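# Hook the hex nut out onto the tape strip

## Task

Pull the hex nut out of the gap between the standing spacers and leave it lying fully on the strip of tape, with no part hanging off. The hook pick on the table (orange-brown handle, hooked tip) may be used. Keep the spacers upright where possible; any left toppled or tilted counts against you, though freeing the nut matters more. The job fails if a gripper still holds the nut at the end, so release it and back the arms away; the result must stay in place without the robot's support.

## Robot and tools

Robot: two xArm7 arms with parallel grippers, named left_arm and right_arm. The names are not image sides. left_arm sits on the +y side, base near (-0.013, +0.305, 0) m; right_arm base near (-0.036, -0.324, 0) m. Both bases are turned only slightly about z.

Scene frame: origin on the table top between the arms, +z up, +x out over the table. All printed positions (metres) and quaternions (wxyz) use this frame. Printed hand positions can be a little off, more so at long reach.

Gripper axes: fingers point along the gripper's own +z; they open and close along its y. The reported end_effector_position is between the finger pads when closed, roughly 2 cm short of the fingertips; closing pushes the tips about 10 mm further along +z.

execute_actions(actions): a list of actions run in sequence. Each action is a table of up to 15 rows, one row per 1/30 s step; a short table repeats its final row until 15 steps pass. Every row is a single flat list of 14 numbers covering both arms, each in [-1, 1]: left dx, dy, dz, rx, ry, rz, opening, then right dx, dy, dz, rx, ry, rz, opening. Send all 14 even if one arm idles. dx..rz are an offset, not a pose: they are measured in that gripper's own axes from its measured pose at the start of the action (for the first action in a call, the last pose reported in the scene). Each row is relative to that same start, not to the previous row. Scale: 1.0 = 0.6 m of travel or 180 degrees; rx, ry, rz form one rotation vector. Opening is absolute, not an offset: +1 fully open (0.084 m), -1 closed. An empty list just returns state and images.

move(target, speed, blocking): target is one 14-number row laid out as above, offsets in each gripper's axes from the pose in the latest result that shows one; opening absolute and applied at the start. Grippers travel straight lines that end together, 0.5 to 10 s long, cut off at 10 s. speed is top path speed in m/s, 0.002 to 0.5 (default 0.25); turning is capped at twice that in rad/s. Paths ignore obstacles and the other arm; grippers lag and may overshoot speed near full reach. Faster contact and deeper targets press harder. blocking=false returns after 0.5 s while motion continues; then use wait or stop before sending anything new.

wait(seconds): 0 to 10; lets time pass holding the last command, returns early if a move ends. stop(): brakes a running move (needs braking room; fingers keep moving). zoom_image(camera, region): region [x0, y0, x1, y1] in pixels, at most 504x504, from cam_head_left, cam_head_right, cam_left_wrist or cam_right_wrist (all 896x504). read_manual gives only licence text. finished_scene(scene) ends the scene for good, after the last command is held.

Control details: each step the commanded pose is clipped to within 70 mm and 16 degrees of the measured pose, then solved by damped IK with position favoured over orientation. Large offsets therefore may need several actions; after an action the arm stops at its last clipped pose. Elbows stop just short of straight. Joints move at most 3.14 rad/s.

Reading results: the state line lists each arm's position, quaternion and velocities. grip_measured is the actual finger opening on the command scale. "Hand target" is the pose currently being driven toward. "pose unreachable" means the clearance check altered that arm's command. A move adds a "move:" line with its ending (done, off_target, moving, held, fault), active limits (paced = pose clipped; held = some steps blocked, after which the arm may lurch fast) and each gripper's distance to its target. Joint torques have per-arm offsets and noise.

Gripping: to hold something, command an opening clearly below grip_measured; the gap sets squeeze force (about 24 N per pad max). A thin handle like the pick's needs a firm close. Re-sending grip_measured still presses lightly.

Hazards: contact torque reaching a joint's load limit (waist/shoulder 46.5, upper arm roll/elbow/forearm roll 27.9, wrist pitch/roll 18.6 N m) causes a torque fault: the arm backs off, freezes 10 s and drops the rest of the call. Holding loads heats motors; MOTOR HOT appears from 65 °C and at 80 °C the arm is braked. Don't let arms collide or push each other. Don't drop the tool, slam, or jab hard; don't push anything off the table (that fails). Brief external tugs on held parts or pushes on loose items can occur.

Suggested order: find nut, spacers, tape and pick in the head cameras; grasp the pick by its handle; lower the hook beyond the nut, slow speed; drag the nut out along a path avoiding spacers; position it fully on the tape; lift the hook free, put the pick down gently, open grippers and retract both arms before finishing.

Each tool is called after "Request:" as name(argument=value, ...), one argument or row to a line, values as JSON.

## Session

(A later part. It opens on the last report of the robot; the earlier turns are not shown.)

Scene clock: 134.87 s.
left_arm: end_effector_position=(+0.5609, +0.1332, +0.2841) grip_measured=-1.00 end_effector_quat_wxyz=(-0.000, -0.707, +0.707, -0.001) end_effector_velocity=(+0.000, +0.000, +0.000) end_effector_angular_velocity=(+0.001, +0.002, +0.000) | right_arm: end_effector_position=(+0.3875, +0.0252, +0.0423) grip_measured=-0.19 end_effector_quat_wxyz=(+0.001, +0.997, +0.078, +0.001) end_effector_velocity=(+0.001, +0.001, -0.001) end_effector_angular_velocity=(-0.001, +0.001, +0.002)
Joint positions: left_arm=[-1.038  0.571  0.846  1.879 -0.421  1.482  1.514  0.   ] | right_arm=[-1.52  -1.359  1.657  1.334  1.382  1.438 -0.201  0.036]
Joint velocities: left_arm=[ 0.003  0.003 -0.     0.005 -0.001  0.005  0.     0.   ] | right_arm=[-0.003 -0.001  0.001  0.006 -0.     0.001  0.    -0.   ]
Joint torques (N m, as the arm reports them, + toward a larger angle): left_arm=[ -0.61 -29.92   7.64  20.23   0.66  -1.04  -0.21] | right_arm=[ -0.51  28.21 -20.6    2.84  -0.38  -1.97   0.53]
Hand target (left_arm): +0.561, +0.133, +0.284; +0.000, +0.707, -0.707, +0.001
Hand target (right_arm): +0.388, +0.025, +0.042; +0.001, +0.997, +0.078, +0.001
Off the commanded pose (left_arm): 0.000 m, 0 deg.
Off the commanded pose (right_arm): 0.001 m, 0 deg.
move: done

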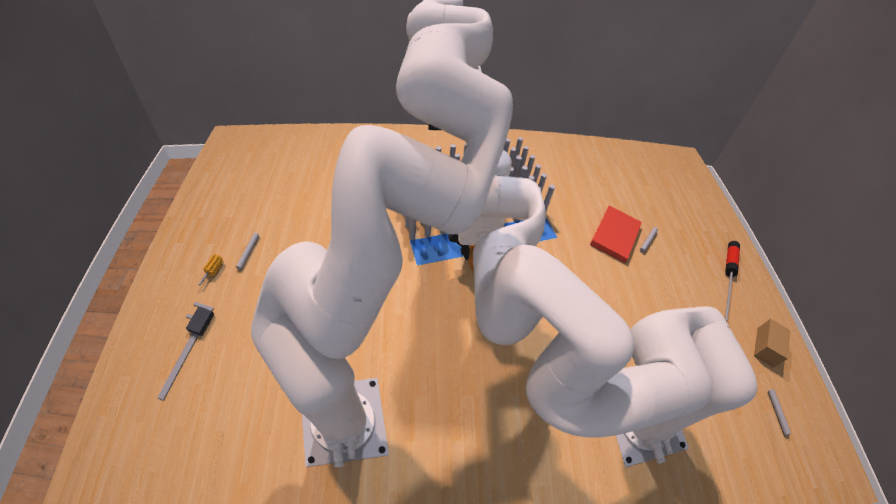

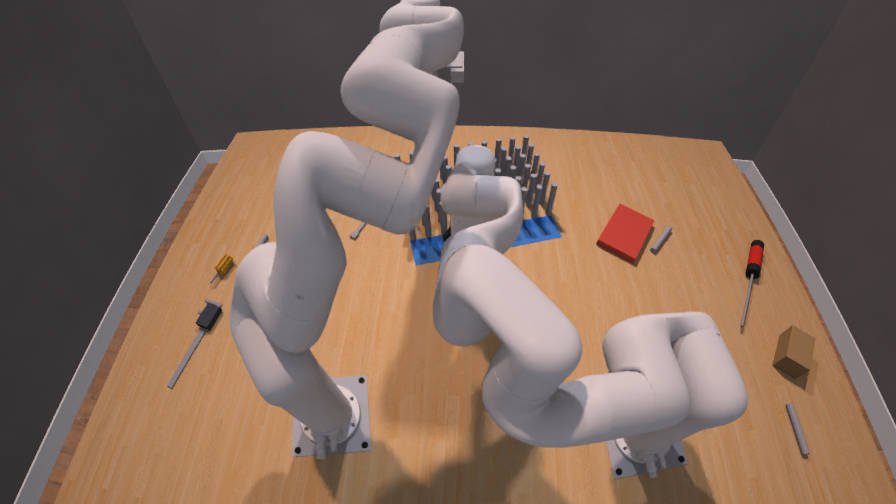

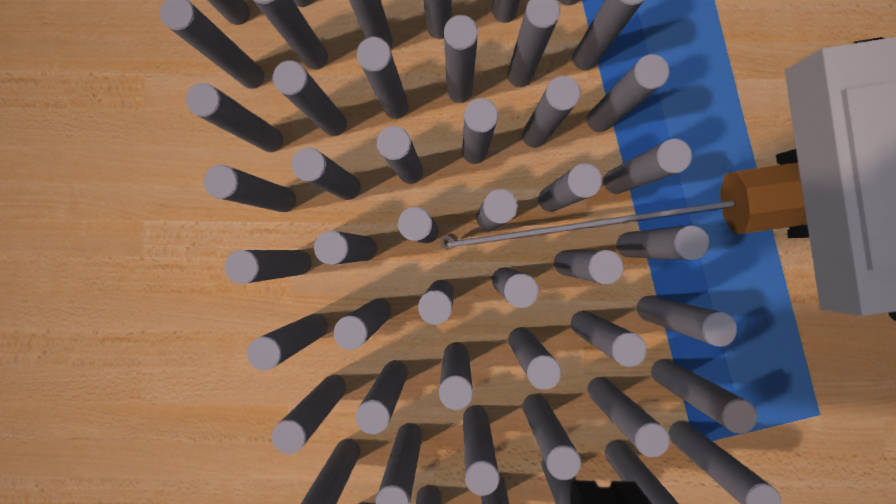

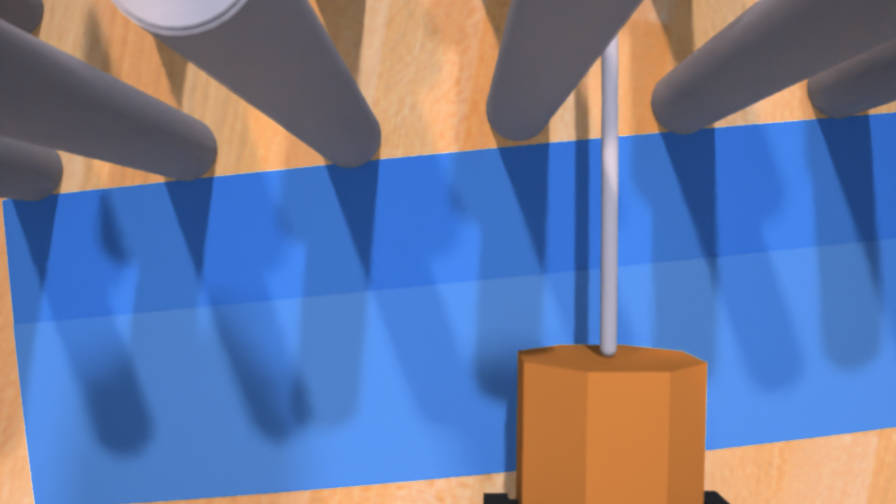

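Request:
move(
  target=[0,0,0,0,0,0,-1,0.004,0.0027,0.008,0,0,0,-0.6],
  speed=0.02,
)

Request:
zoom_image(
  camera="cam_left_wrist",
  region=[410, 210, 490, 270],
)

Scene clock: 141.83 s.
left_arm: end_effector_position=(+0.5609, +0.1332, +0.2841) grip_measured=-1.00 end_effector_quat_wxyz=(-0.000, -0.707, +0.707, -0.001) end_effector_velocity=(-0.000, +0.000, +0.000) end_effector_angular_velocity=(+0.001, +0.001, -0.000) | right_arm: end_effector_position=(+0.3900, +0.0239, +0.0375) grip_measured=-0.19 end_effector_quat_wxyz=(+0.001, +0.997, +0.078, +0.001) end_effector_velocity=(+0.001, +0.001, +0.000) end_effector_angular_velocity=(+0.002, -0.001, +0.001)
Joint positions: left_arm=[-1.038  0.571  0.846  1.879 -0.421  1.482  1.514  0.   ] | right_arm=[-1.53  -1.365  1.665  1.339  1.389  1.432 -0.205  0.036]
Joint velocities: left_arm=[-0.    -0.001 -0.    -0.001  0.001  0.001  0.     0.   ] | right_arm=[-0.001  0.     0.     0.002  0.002 -0.001 -0.001  0.   ]
Joint torques (N m, as the arm reports them, + toward a larger angle): left_arm=[ -0.62 -29.71   7.4   20.95   0.89  -1.32  -0.42] | right_arm=[ -0.64  28.43 -20.72   2.99  -0.16  -2.01   0.54]
Hand target (left_arm): +0.561, +0.133, +0.284; +0.000, +0.707, -0.707, +0.001
Hand target (right_arm): +0.390, +0.024, +0.037; +0.001, +0.997, +0.078, +0.001
Off the commanded pose (left_arm): 0.000 m, 0 deg.
Off the commanded pose (right_arm): 0.000 m, 0 deg.
move: done

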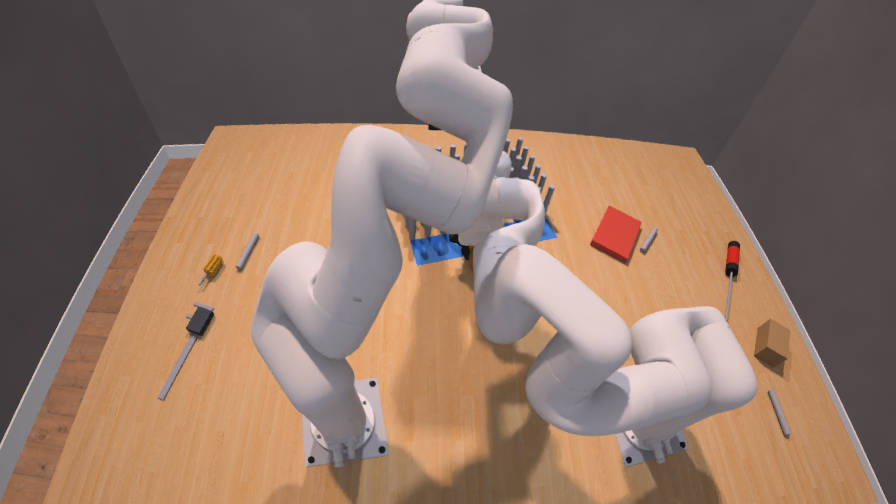

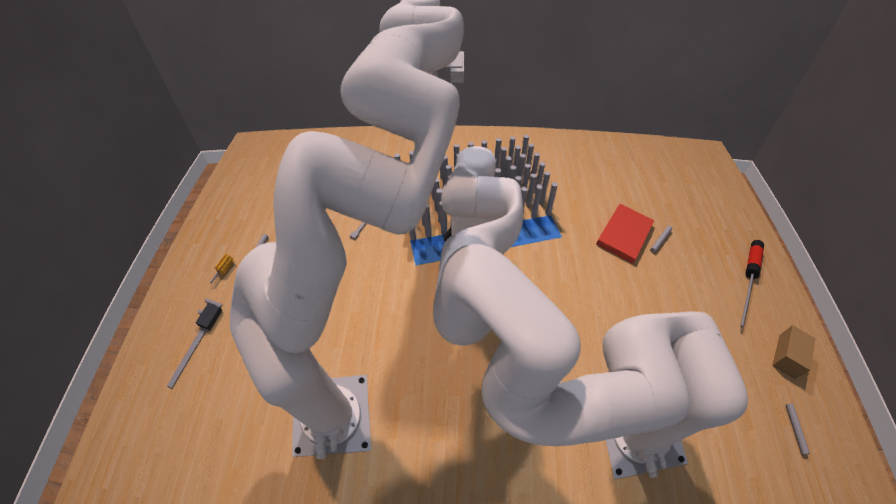

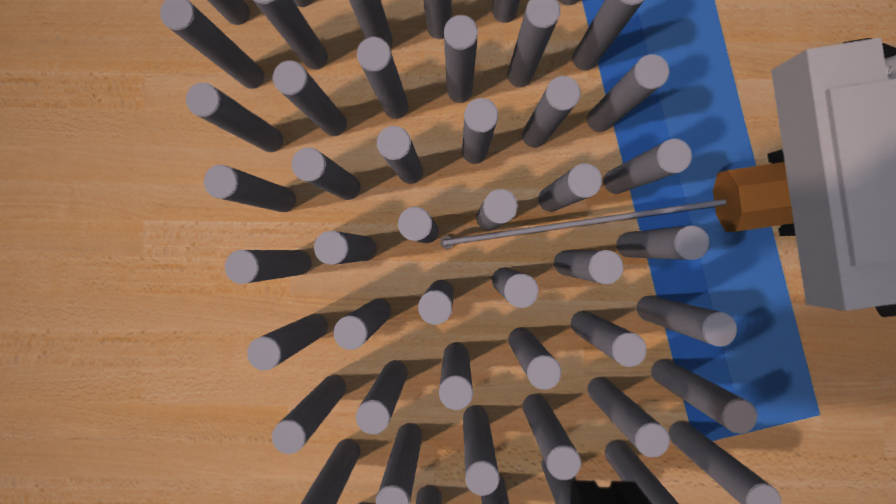

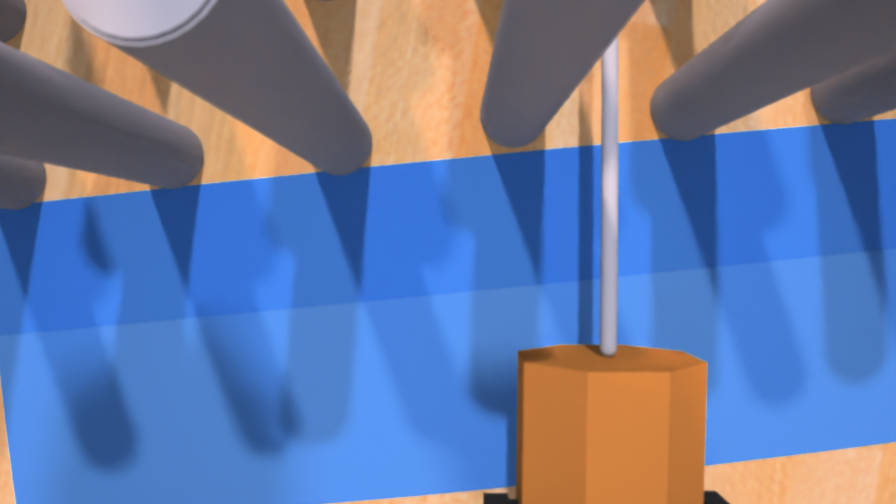

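Region (410, 210, 490, 270) of cam_left_wrist's 896x504 image, scaled by 6.300, with more detail than that image has; it fills the top 378 rows of this view, and the rest is white.

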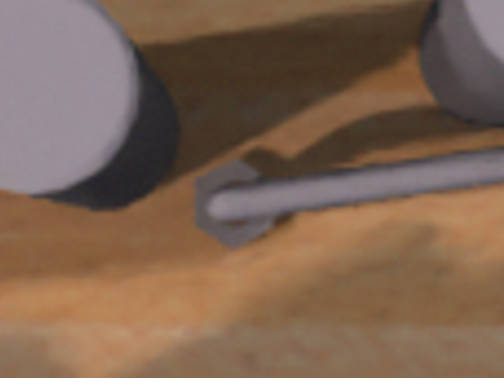

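Request:
move(
  target=[0,0,0,0,0,0,-1,-0.0015,0,0.007,0,-0.006,0,-0.6],
  speed=0.01,
)

Request:
move(
  target=[0,0,0,0,0,0,-1,-0.008,-0.008,0,0,0,0,-0.6],
  speed=0.015,
)

Request:
zoom_image(
  camera="cam_left_wrist",
  region=[410, 210, 490, 270],
)

Scene clock: 152.37 s.
left_arm: end_effector_position=(+0.5609, +0.1332, +0.2841) grip_measured=-1.00 end_effector_quat_wxyz=(-0.000, -0.707, +0.707, -0.001) end_effector_velocity=(-0.000, +0.000, +0.000) end_effector_angular_velocity=(+0.000, +0.000, -0.000) | right_arm: end_effector_position=(+0.3893, +0.0239, +0.0336) grip_measured=-0.19 end_effector_quat_wxyz=(+0.002, +0.997, +0.078, -0.008) end_effector_velocity=(-0.000, -0.000, -0.001) end_effector_angular_velocity=(-0.001, +0.002, +0.000)
Joint positions: left_arm=[-1.038  0.571  0.846  1.879 -0.421  1.482  1.514  0.   ] | right_arm=[-1.544 -1.365  1.674  1.353  1.385  1.444 -0.204  0.036]
Joint velocities: left_arm=[0. 0. 0. 0. 0. 0. 0. 0.] | right_arm=[-0.002 -0.001  0.001  0.002 -0.001  0.001  0.    -0.   ]
Joint torques (N m, as the arm reports them, + toward a larger angle): left_arm=[ -0.55 -29.66   7.72  20.2    1.14  -1.54  -0.31] | right_arm=[ -0.67  28.51 -19.71   2.6   -0.26  -1.56   0.76]
Hand target (left_arm): +0.561, +0.133, +0.284; +0.000, +0.707, -0.707, +0.001
Hand target (right_arm): +0.389, +0.024, +0.033; +0.002, +0.997, +0.078, -0.009
Off the commanded pose (left_arm): 0.000 m, 0 deg.
Off the commanded pose (right_arm): 0.000 m, 0 deg.
move: done

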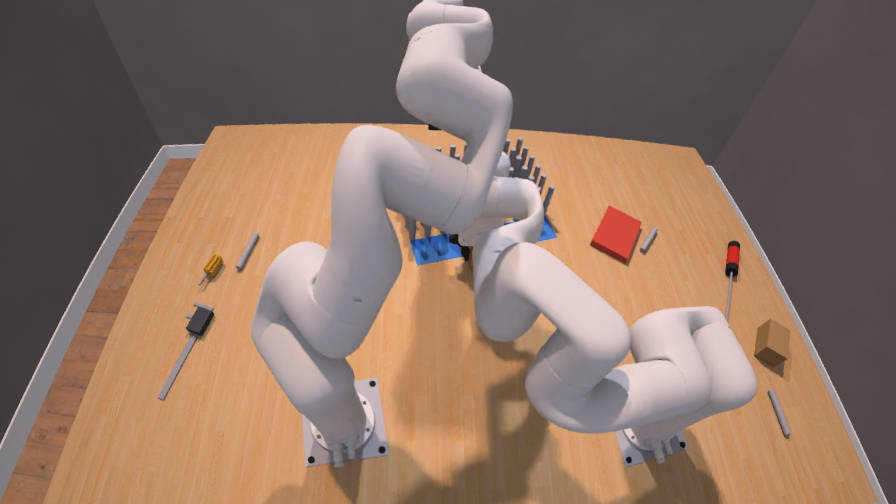

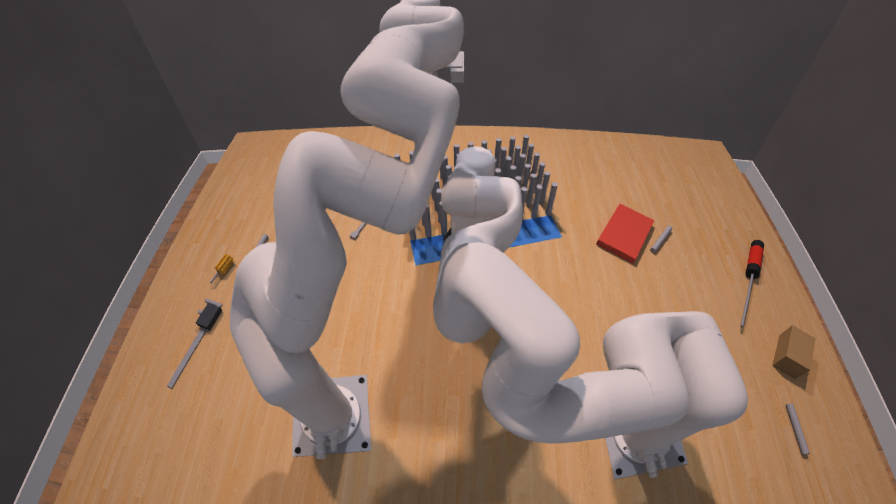

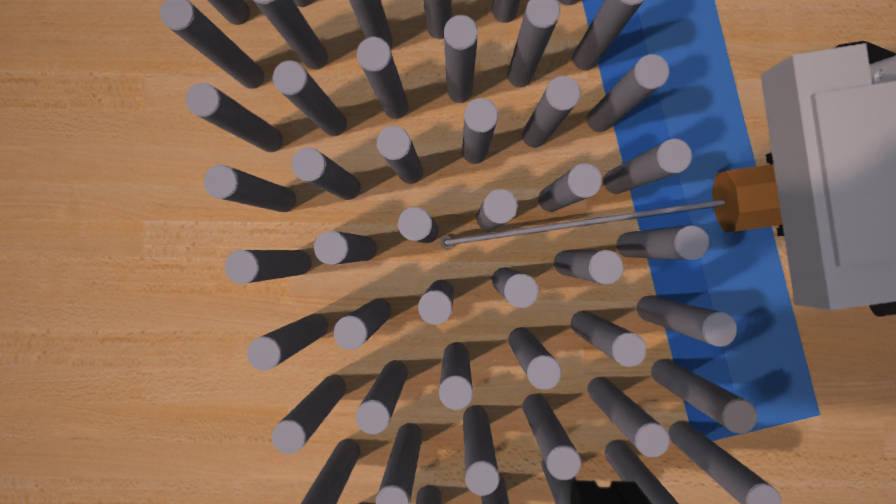

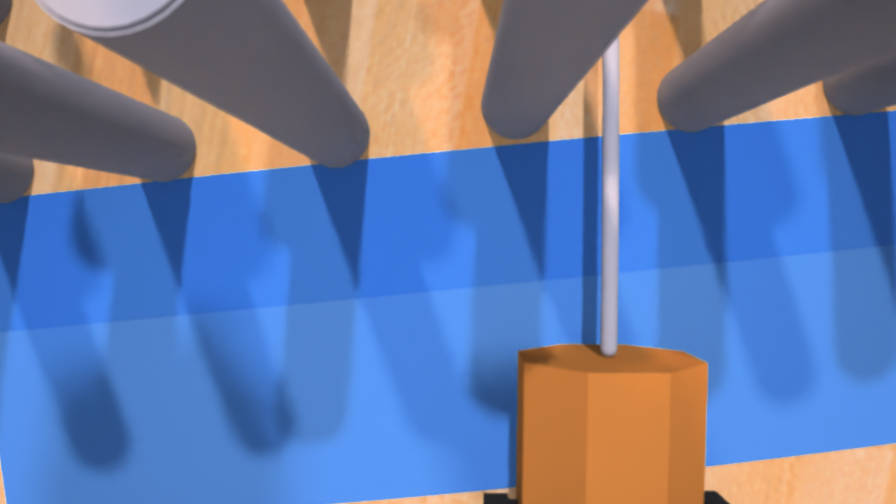

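Scene clock: 153.07 s.
left_arm: end_effector_position=(+0.5609, +0.1332, +0.2841) grip_measured=-1.00 end_effector_quat_wxyz=(-0.000, -0.707, +0.707, -0.001) end_effector_velocity=(-0.000, -0.001, -0.000) end_effector_angular_velocity=(-0.001, +0.001, -0.001) | right_arm: end_effector_position=(+0.3839, +0.0278, +0.0337) grip_measured=-0.19 end_effector_quat_wxyz=(+0.002, +0.997, +0.078, -0.008) end_effector_velocity=(+0.000, -0.000, +0.001) end_effector_angular_velocity=(+0.000, -0.002, -0.003)
Joint positions: left_arm=[-1.038  0.571  0.846  1.879 -0.421  1.482  1.514  0.   ] | right_arm=[-1.527 -1.365  1.673  1.346  1.385  1.443 -0.194  0.036]
Joint velocities: left_arm=[ 0.     0.    -0.001 -0.    -0.001  0.001  0.     0.   ] | right_arm=[ 0.002 -0.001 -0.002 -0.002  0.001 -0.     0.002 -0.   ]
Joint torques (N m, as the arm reports them, + toward a larger angle): left_arm=[ -0.35 -29.97   7.25  20.25   1.04  -1.4   -0.5 ] | right_arm=[ -0.19  28.07 -19.97   2.58  -0.13  -1.62   0.54]
Hand target (left_arm): +0.561, +0.133, +0.284; +0.000, +0.707, -0.707, +0.001
Hand target (right_arm): +0.384, +0.028, +0.034; +0.002, +0.997, +0.078, -0.008
Off the commanded pose (left_arm): 0.000 m, 0 deg.
Off the commanded pose (right_arm): 0.000 m, 0 deg.
move: done

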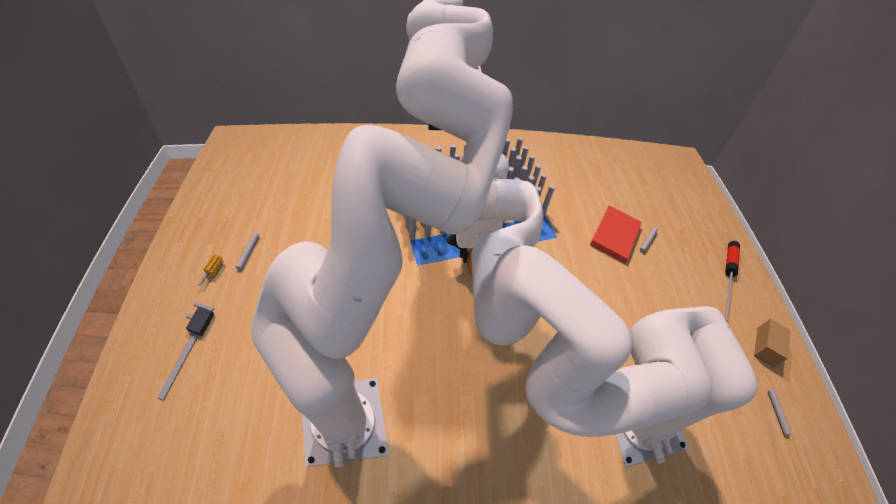

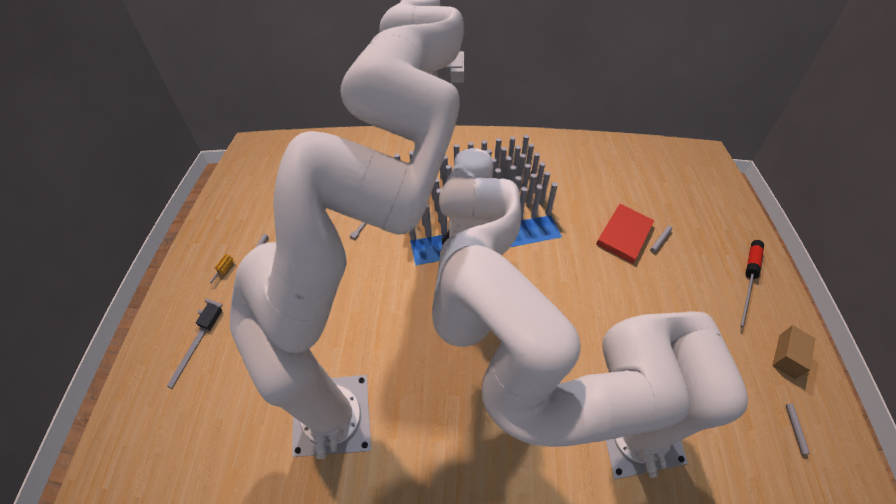

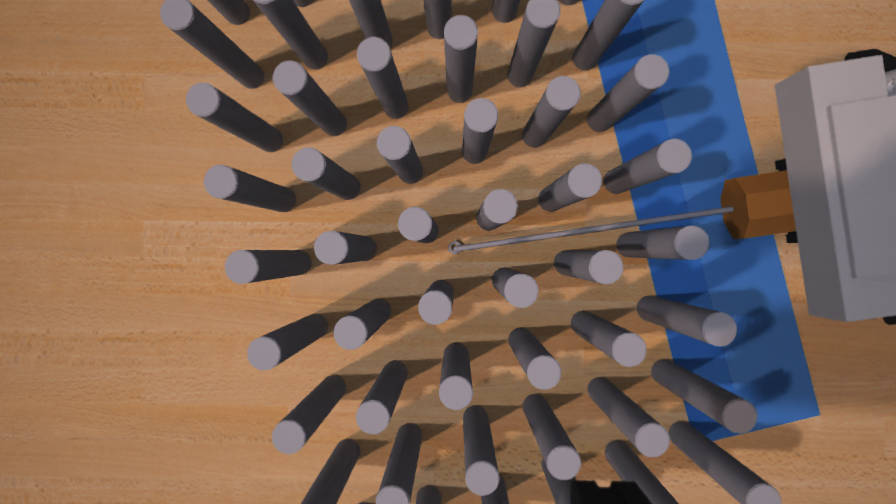

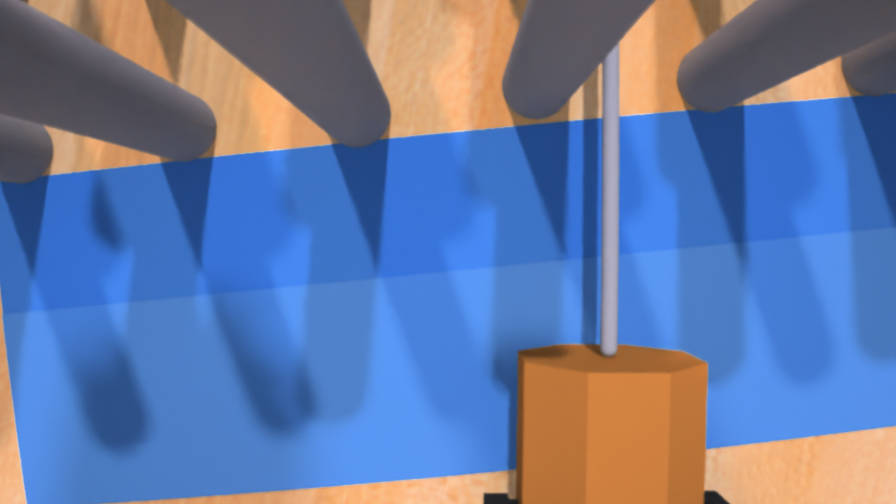

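Region (410, 210, 490, 270) of cam_left_wrist's 896x504 image, scaled by 6.300, with more detail than that image has; it fills the top 378 rows of this view, and the rest is white.

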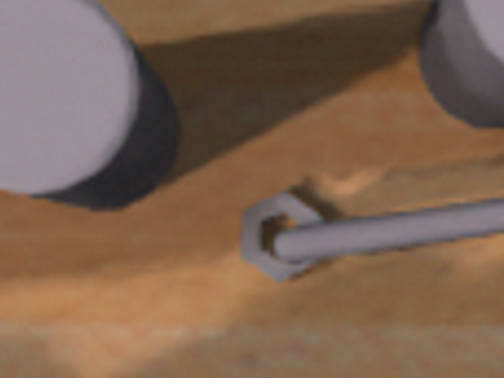

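Request:
move(
  target=[0,0,0,0,0,0,-1,-0.13,0.005,0.0023,0,0,0,-0.6],
  speed=0.04,
)

Scene clock: 163.30 s.
left_arm: end_effector_position=(+0.5609, +0.1332, +0.2841) grip_measured=-1.00 end_effector_quat_wxyz=(-0.000, -0.707, +0.707, -0.001) end_effector_velocity=(-0.000, +0.001, +0.000) end_effector_angular_velocity=(+0.001, +0.001, +0.002) | right_arm: end_effector_position=(+0.3076, +0.0121, +0.0337) grip_measured=-0.19 end_effector_quat_wxyz=(+0.002, +0.997, +0.078, -0.008) end_effector_velocity=(-0.001, -0.000, +0.001) end_effector_angular_velocity=(+0.000, -0.002, -0.001)
Joint positions: left_arm=[-1.038  0.571  0.846  1.879 -0.421  1.482  1.514  0.   ] | right_arm=[-1.261 -1.343  1.637  1.069  1.394  1.421 -0.207  0.036]
Joint velocities: left_arm=[-0.    -0.     0.002 -0.001  0.     0.001 -0.     0.   ] | right_arm=[ 0.004 -0.001 -0.003 -0.004  0.    -0.     0.     0.   ]
Joint torques (N m, as the arm reports them, + toward a larger angle): left_arm=[ -0.85 -29.92   7.39  19.6    1.21  -1.46  -0.26] | right_arm=[ -0.73  23.25 -19.75   2.85  -0.26  -1.79   0.47]
Hand target (left_arm): +0.561, +0.133, +0.284; +0.000, +0.707, -0.707, +0.001
Hand target (right_arm): +0.308, +0.012, +0.034; +0.002, +0.997, +0.078, -0.008
Off the commanded pose (left_arm): 0.000 m, 0 deg.
Off the commanded pose (right_arm): 0.001 m, 0 deg.
move: done

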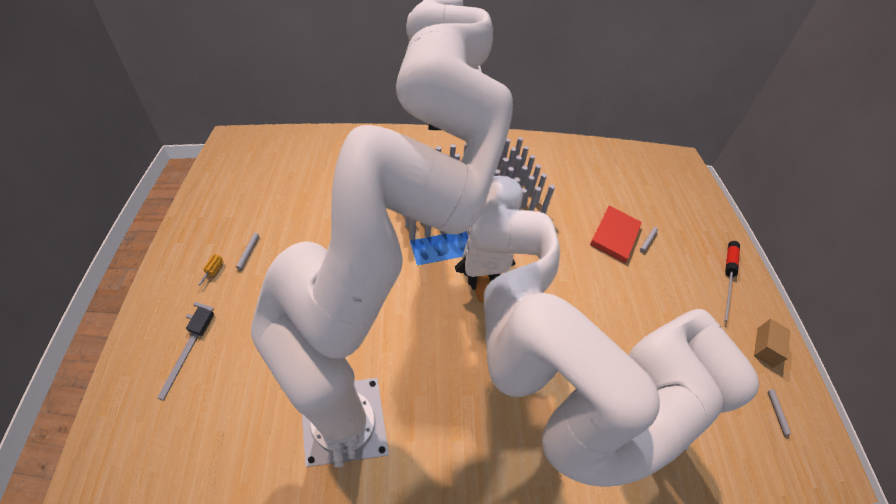

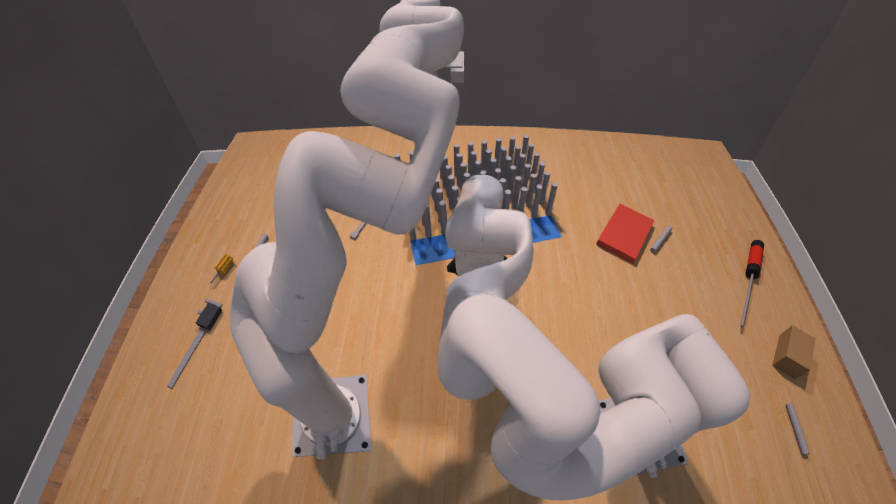

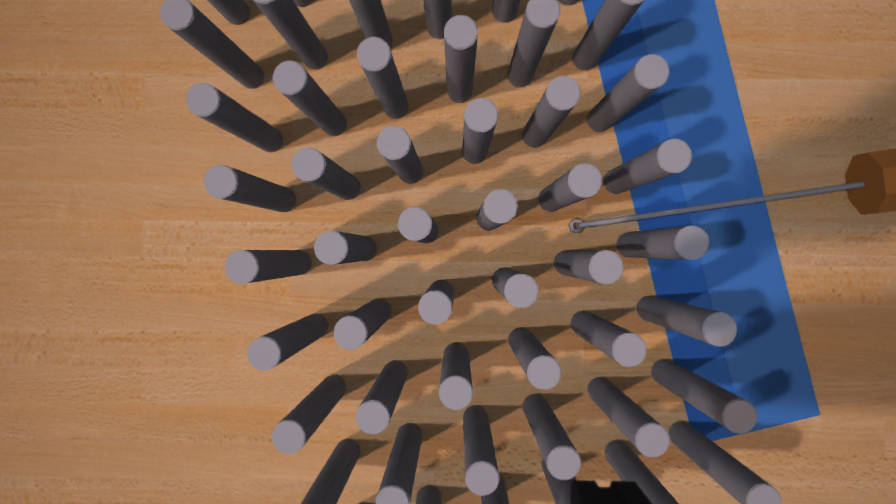

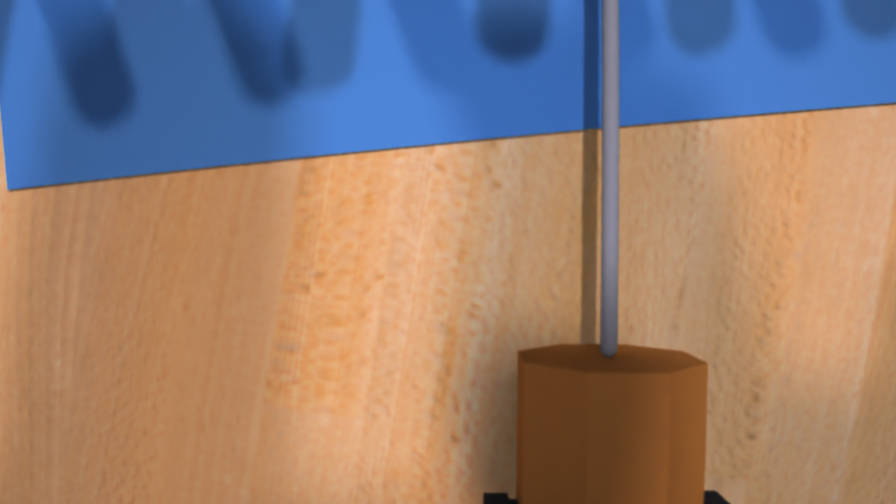

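Request:
move(
  target=[0,0.15,0,0,0,0,-1,-0.135,0.012,0.0024,0,0,0,-0.6],
  speed=0.04,
)

Request:
move(
  target=[0,0,0,0,0,0,-1,0.001,0,-0.03,0,0.006,0,-0.6],
  speed=0.03,
)

Request:
move(
  target=[0,0,0,0,0,0,-1,-0.13,0,0,0,0,0,-0.6],
  speed=0.1,
)

Scene clock: 173.17 s.
left_arm: end_effector_position=(+0.4713, +0.1332, +0.2835) grip_measured=-1.00 end_effector_quat_wxyz=(-0.001, -0.707, +0.707, -0.001) end_effector_velocity=(-0.002, -0.001, -0.001) end_effector_angular_velocity=(+0.001, +0.001, -0.001) | right_arm: end_effector_position=(+0.2292, -0.0082, +0.0338) grip_measured=-0.19 end_effector_quat_wxyz=(+0.003, +0.997, +0.078, -0.008) end_effector_velocity=(-0.001, -0.000, -0.000) end_effector_angular_velocity=(+0.001, -0.001, -0.001)
Joint positions: left_arm=[-1.377  0.191  0.937  1.422 -0.161  1.31   1.346  0.   ] | right_arm=[-0.974 -1.333  1.593  0.816  1.404  1.407 -0.178  0.036]
Joint velocities: left_arm=[-0.006 -0.007 -0.001 -0.008  0.007 -0.004 -0.006  0.   ] | right_arm=[ 0.003  0.    -0.    -0.003  0.001 -0.001  0.001 -0.   ]
Joint torques (N m, as the arm reports them, + toward a larger angle): left_arm=[ -0.89 -17.32   2.89  22.2    0.89  -1.35  -0.56] | right_arm=[ -0.23  18.6  -17.92   2.57  -0.25  -1.67   0.35]
Hand target (left_arm): +0.471, +0.133, +0.284; +0.001, +0.707, -0.707, +0.001
Hand target (right_arm): +0.229, -0.008, +0.034; +0.003, +0.997, +0.078, -0.008
Off the commanded pose (left_arm): 0.001 m, 0 deg.
Off the commanded pose (right_arm): 0.001 m, 0 deg.
move: done

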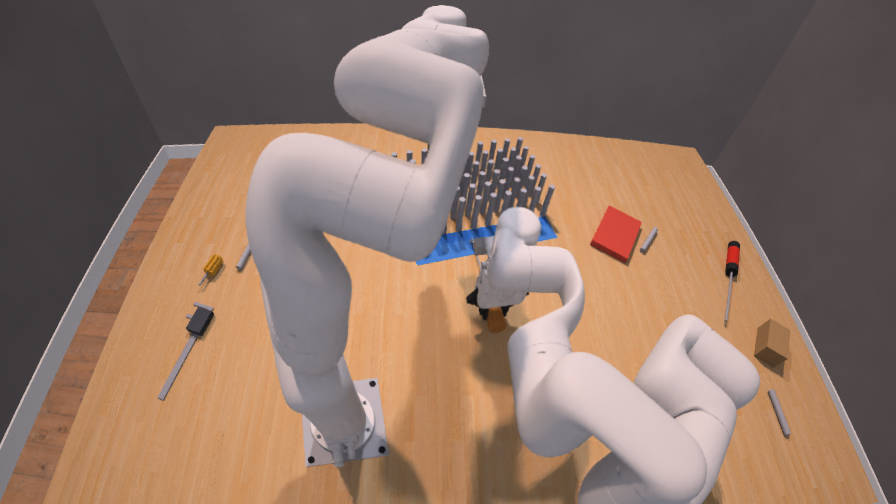

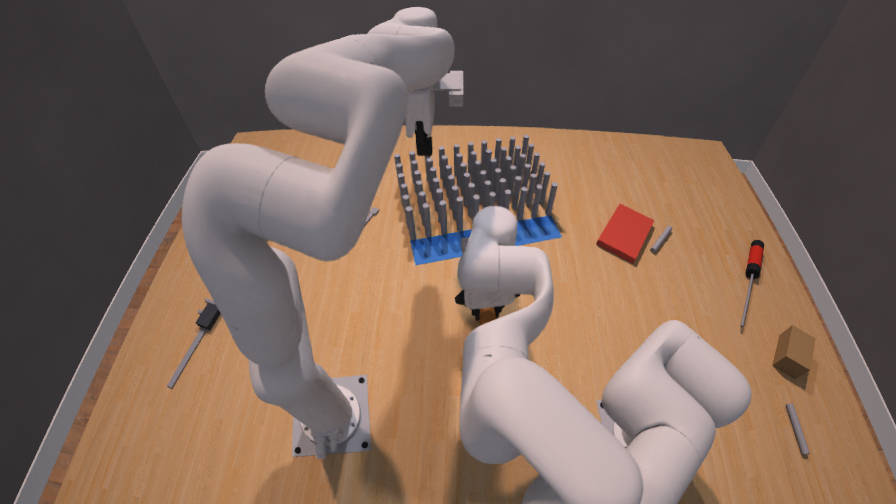

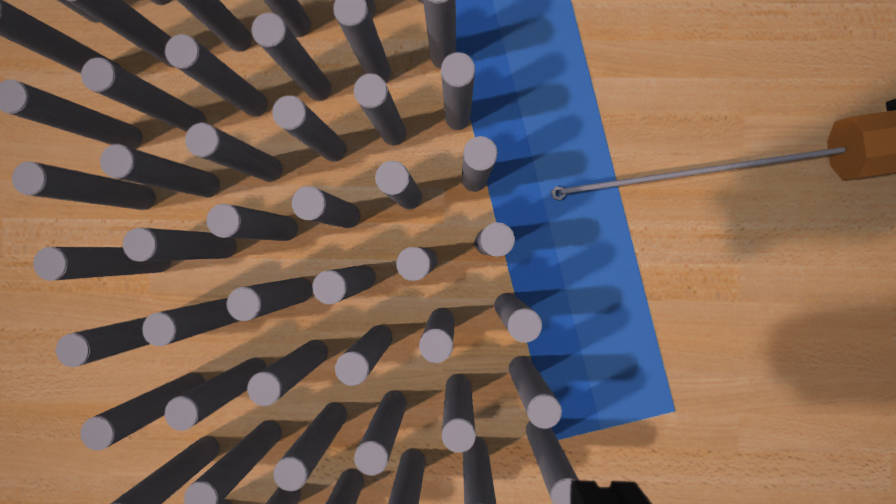

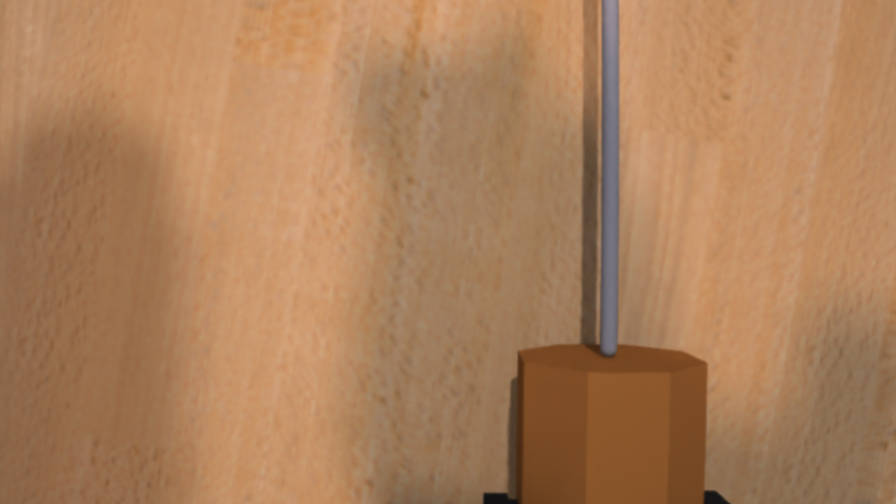

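Scene clock: 174.07 s.
left_arm: end_effector_position=(+0.4713, +0.1332, +0.2835) grip_measured=-1.00 end_effector_quat_wxyz=(-0.001, -0.707, +0.707, -0.001) end_effector_velocity=(+0.000, -0.000, +0.000) end_effector_angular_velocity=(-0.001, -0.002, -0.001) | right_arm: end_effector_position=(+0.2301, -0.0081, +0.0516) grip_measured=-0.19 end_effector_quat_wxyz=(+0.002, +0.997, +0.078, +0.002) end_effector_velocity=(-0.000, -0.001, +0.001) end_effector_angular_velocity=(-0.003, -0.001, -0.001)
Joint positions: left_arm=[-1.377  0.191  0.937  1.422 -0.161  1.31   1.346  0.   ] | right_arm=[-0.952 -1.327  1.546  0.809  1.373  1.417 -0.169  0.036]
Joint velocities: left_arm=[-0.    -0.001 -0.     0.    -0.    -0.002  0.     0.   ] | right_arm=[ 0.001 -0.001 -0.003 -0.001 -0.004  0.001  0.001 -0.   ]
Joint torques (N m, as the arm reports them, + toward a larger angle): left_arm=[ -0.6  -17.39   3.    21.5    0.52  -1.27  -0.49] | right_arm=[ -0.16  18.45 -18.48   3.03  -0.04  -1.92   0.42]
Hand target (left_arm): +0.471, +0.133, +0.284; +0.001, +0.707, -0.707, +0.001
Hand target (right_arm): +0.230, -0.008, +0.052; +0.002, +0.997, +0.078, +0.002
Off the commanded pose (left_arm): 0.000 m, 0 deg.
Off the commanded pose (right_arm): 0.000 m, 0 deg.
move: done

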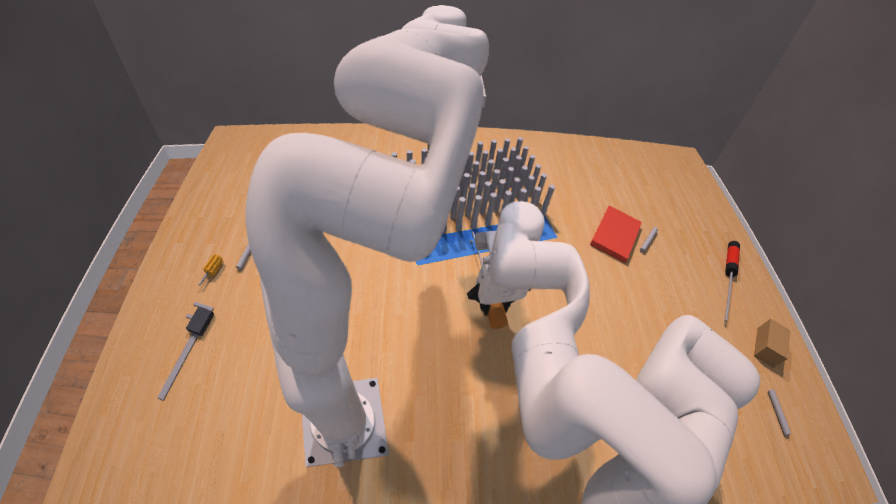

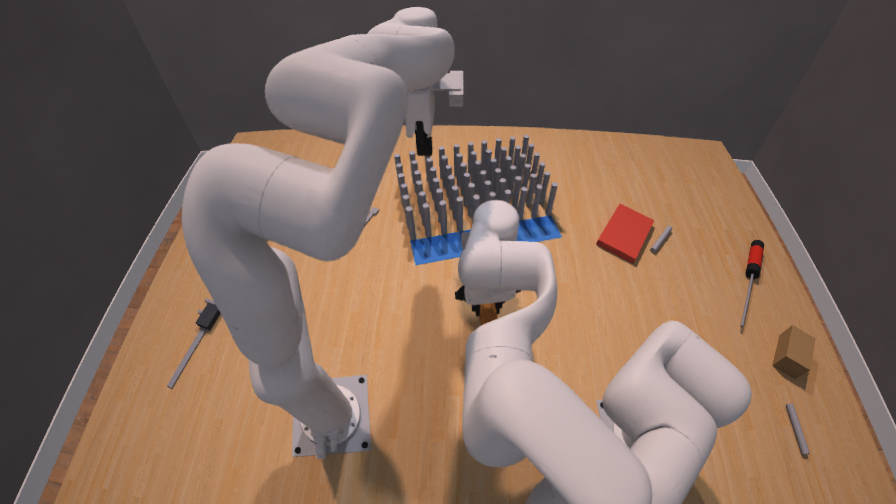

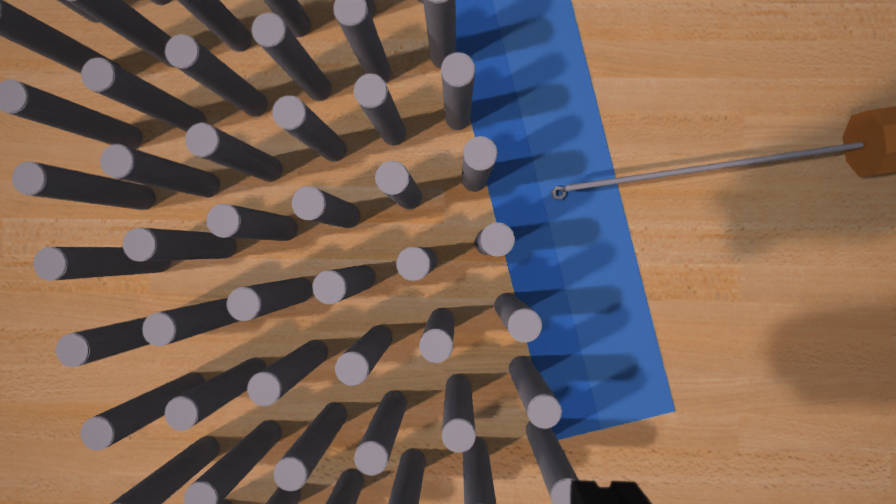

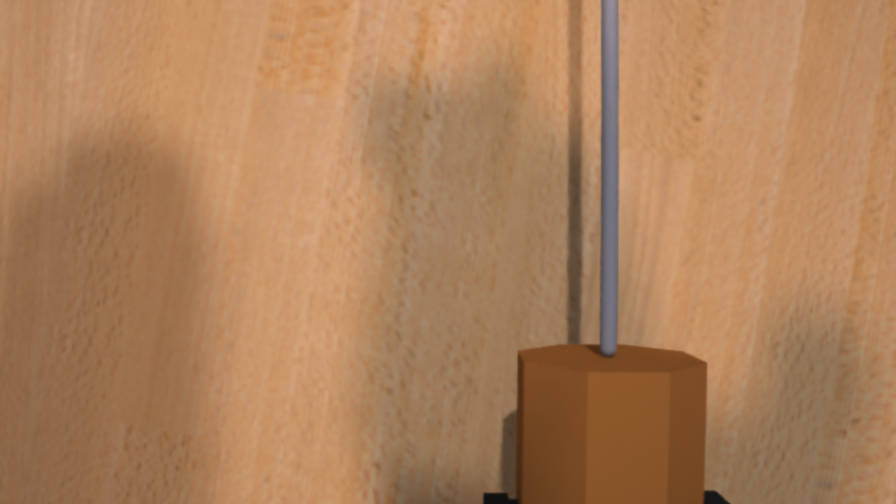

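Scene clock: 175.27 s.
left_arm: end_effector_position=(+0.4713, +0.1332, +0.2835) grip_measured=-1.00 end_effector_quat_wxyz=(-0.001, -0.707, +0.707, -0.001) end_effector_velocity=(-0.000, +0.000, +0.000) end_effector_angular_velocity=(-0.001, +0.000, -0.000) | right_arm: end_effector_position=(+0.1539, -0.0207, +0.0516) grip_measured=-0.19 end_effector_quat_wxyz=(+0.002, +0.997, +0.078, +0.002) end_effector_velocity=(-0.001, +0.000, +0.000) end_effector_angular_velocity=(+0.001, -0.002, +0.000)
Joint positions: left_arm=[-1.377  0.191  0.937  1.422 -0.161  1.31   1.346  0.   ] | right_arm=[-0.649 -1.347  1.496  0.618  1.377  1.427 -0.063  0.036]
Joint velocities: left_arm=[-0. -0.  0. -0. -0.  0.  0.  0.] | right_arm=[ 0.007 -0.003 -0.002 -0.003  0.001 -0.     0.003 -0.   ]
Joint torques (N m, as the arm reports them, + toward a larger angle): left_arm=[ -0.44 -17.67   2.88  21.75   1.17  -1.32  -0.33] | right_arm=[ -0.75  15.46 -16.34   2.96  -0.18  -1.91   0.45]
Hand target (left_arm): +0.471, +0.133, +0.284; +0.001, +0.707, -0.707, +0.001
Hand target (right_arm): +0.154, -0.021, +0.052; +0.002, +0.997, +0.078, +0.002
Off the commanded pose (left_arm): 0.000 m, 0 deg.
Off the commanded pose (right_arm): 0.001 m, 0 deg.
move: done

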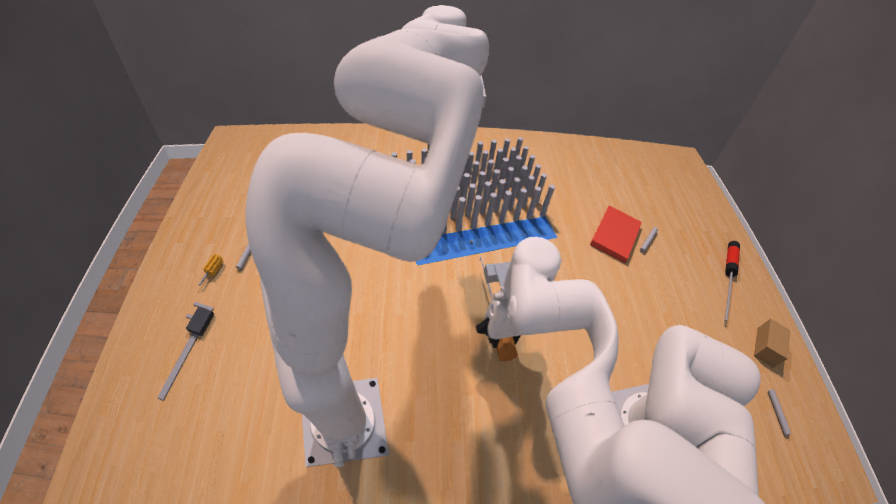

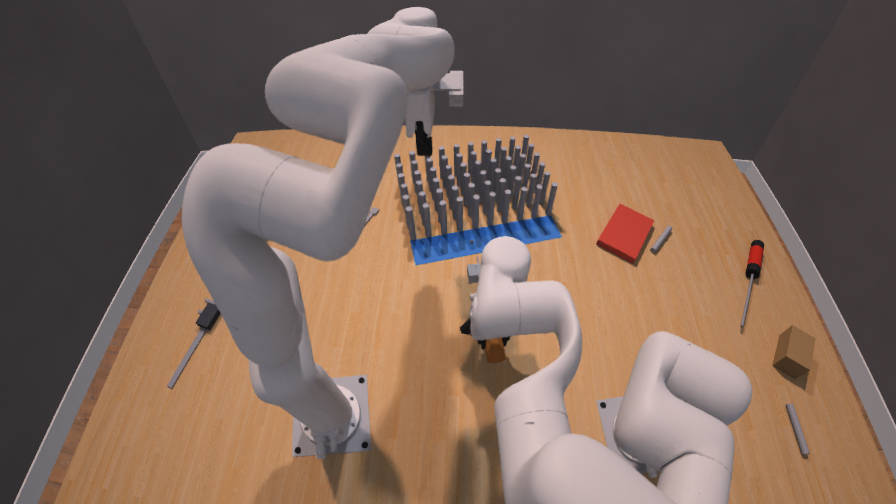

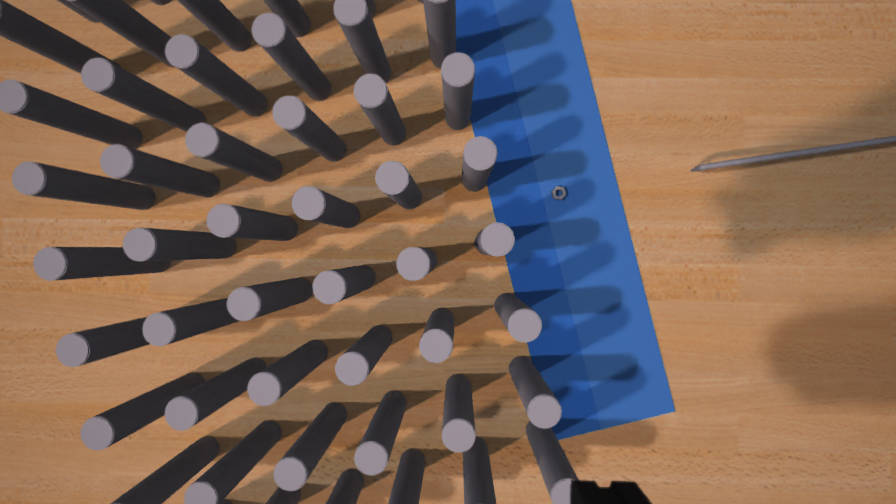

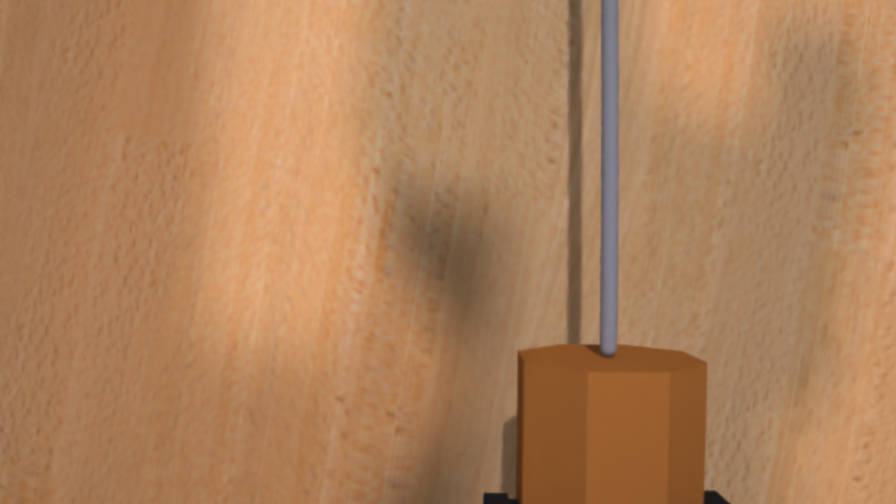

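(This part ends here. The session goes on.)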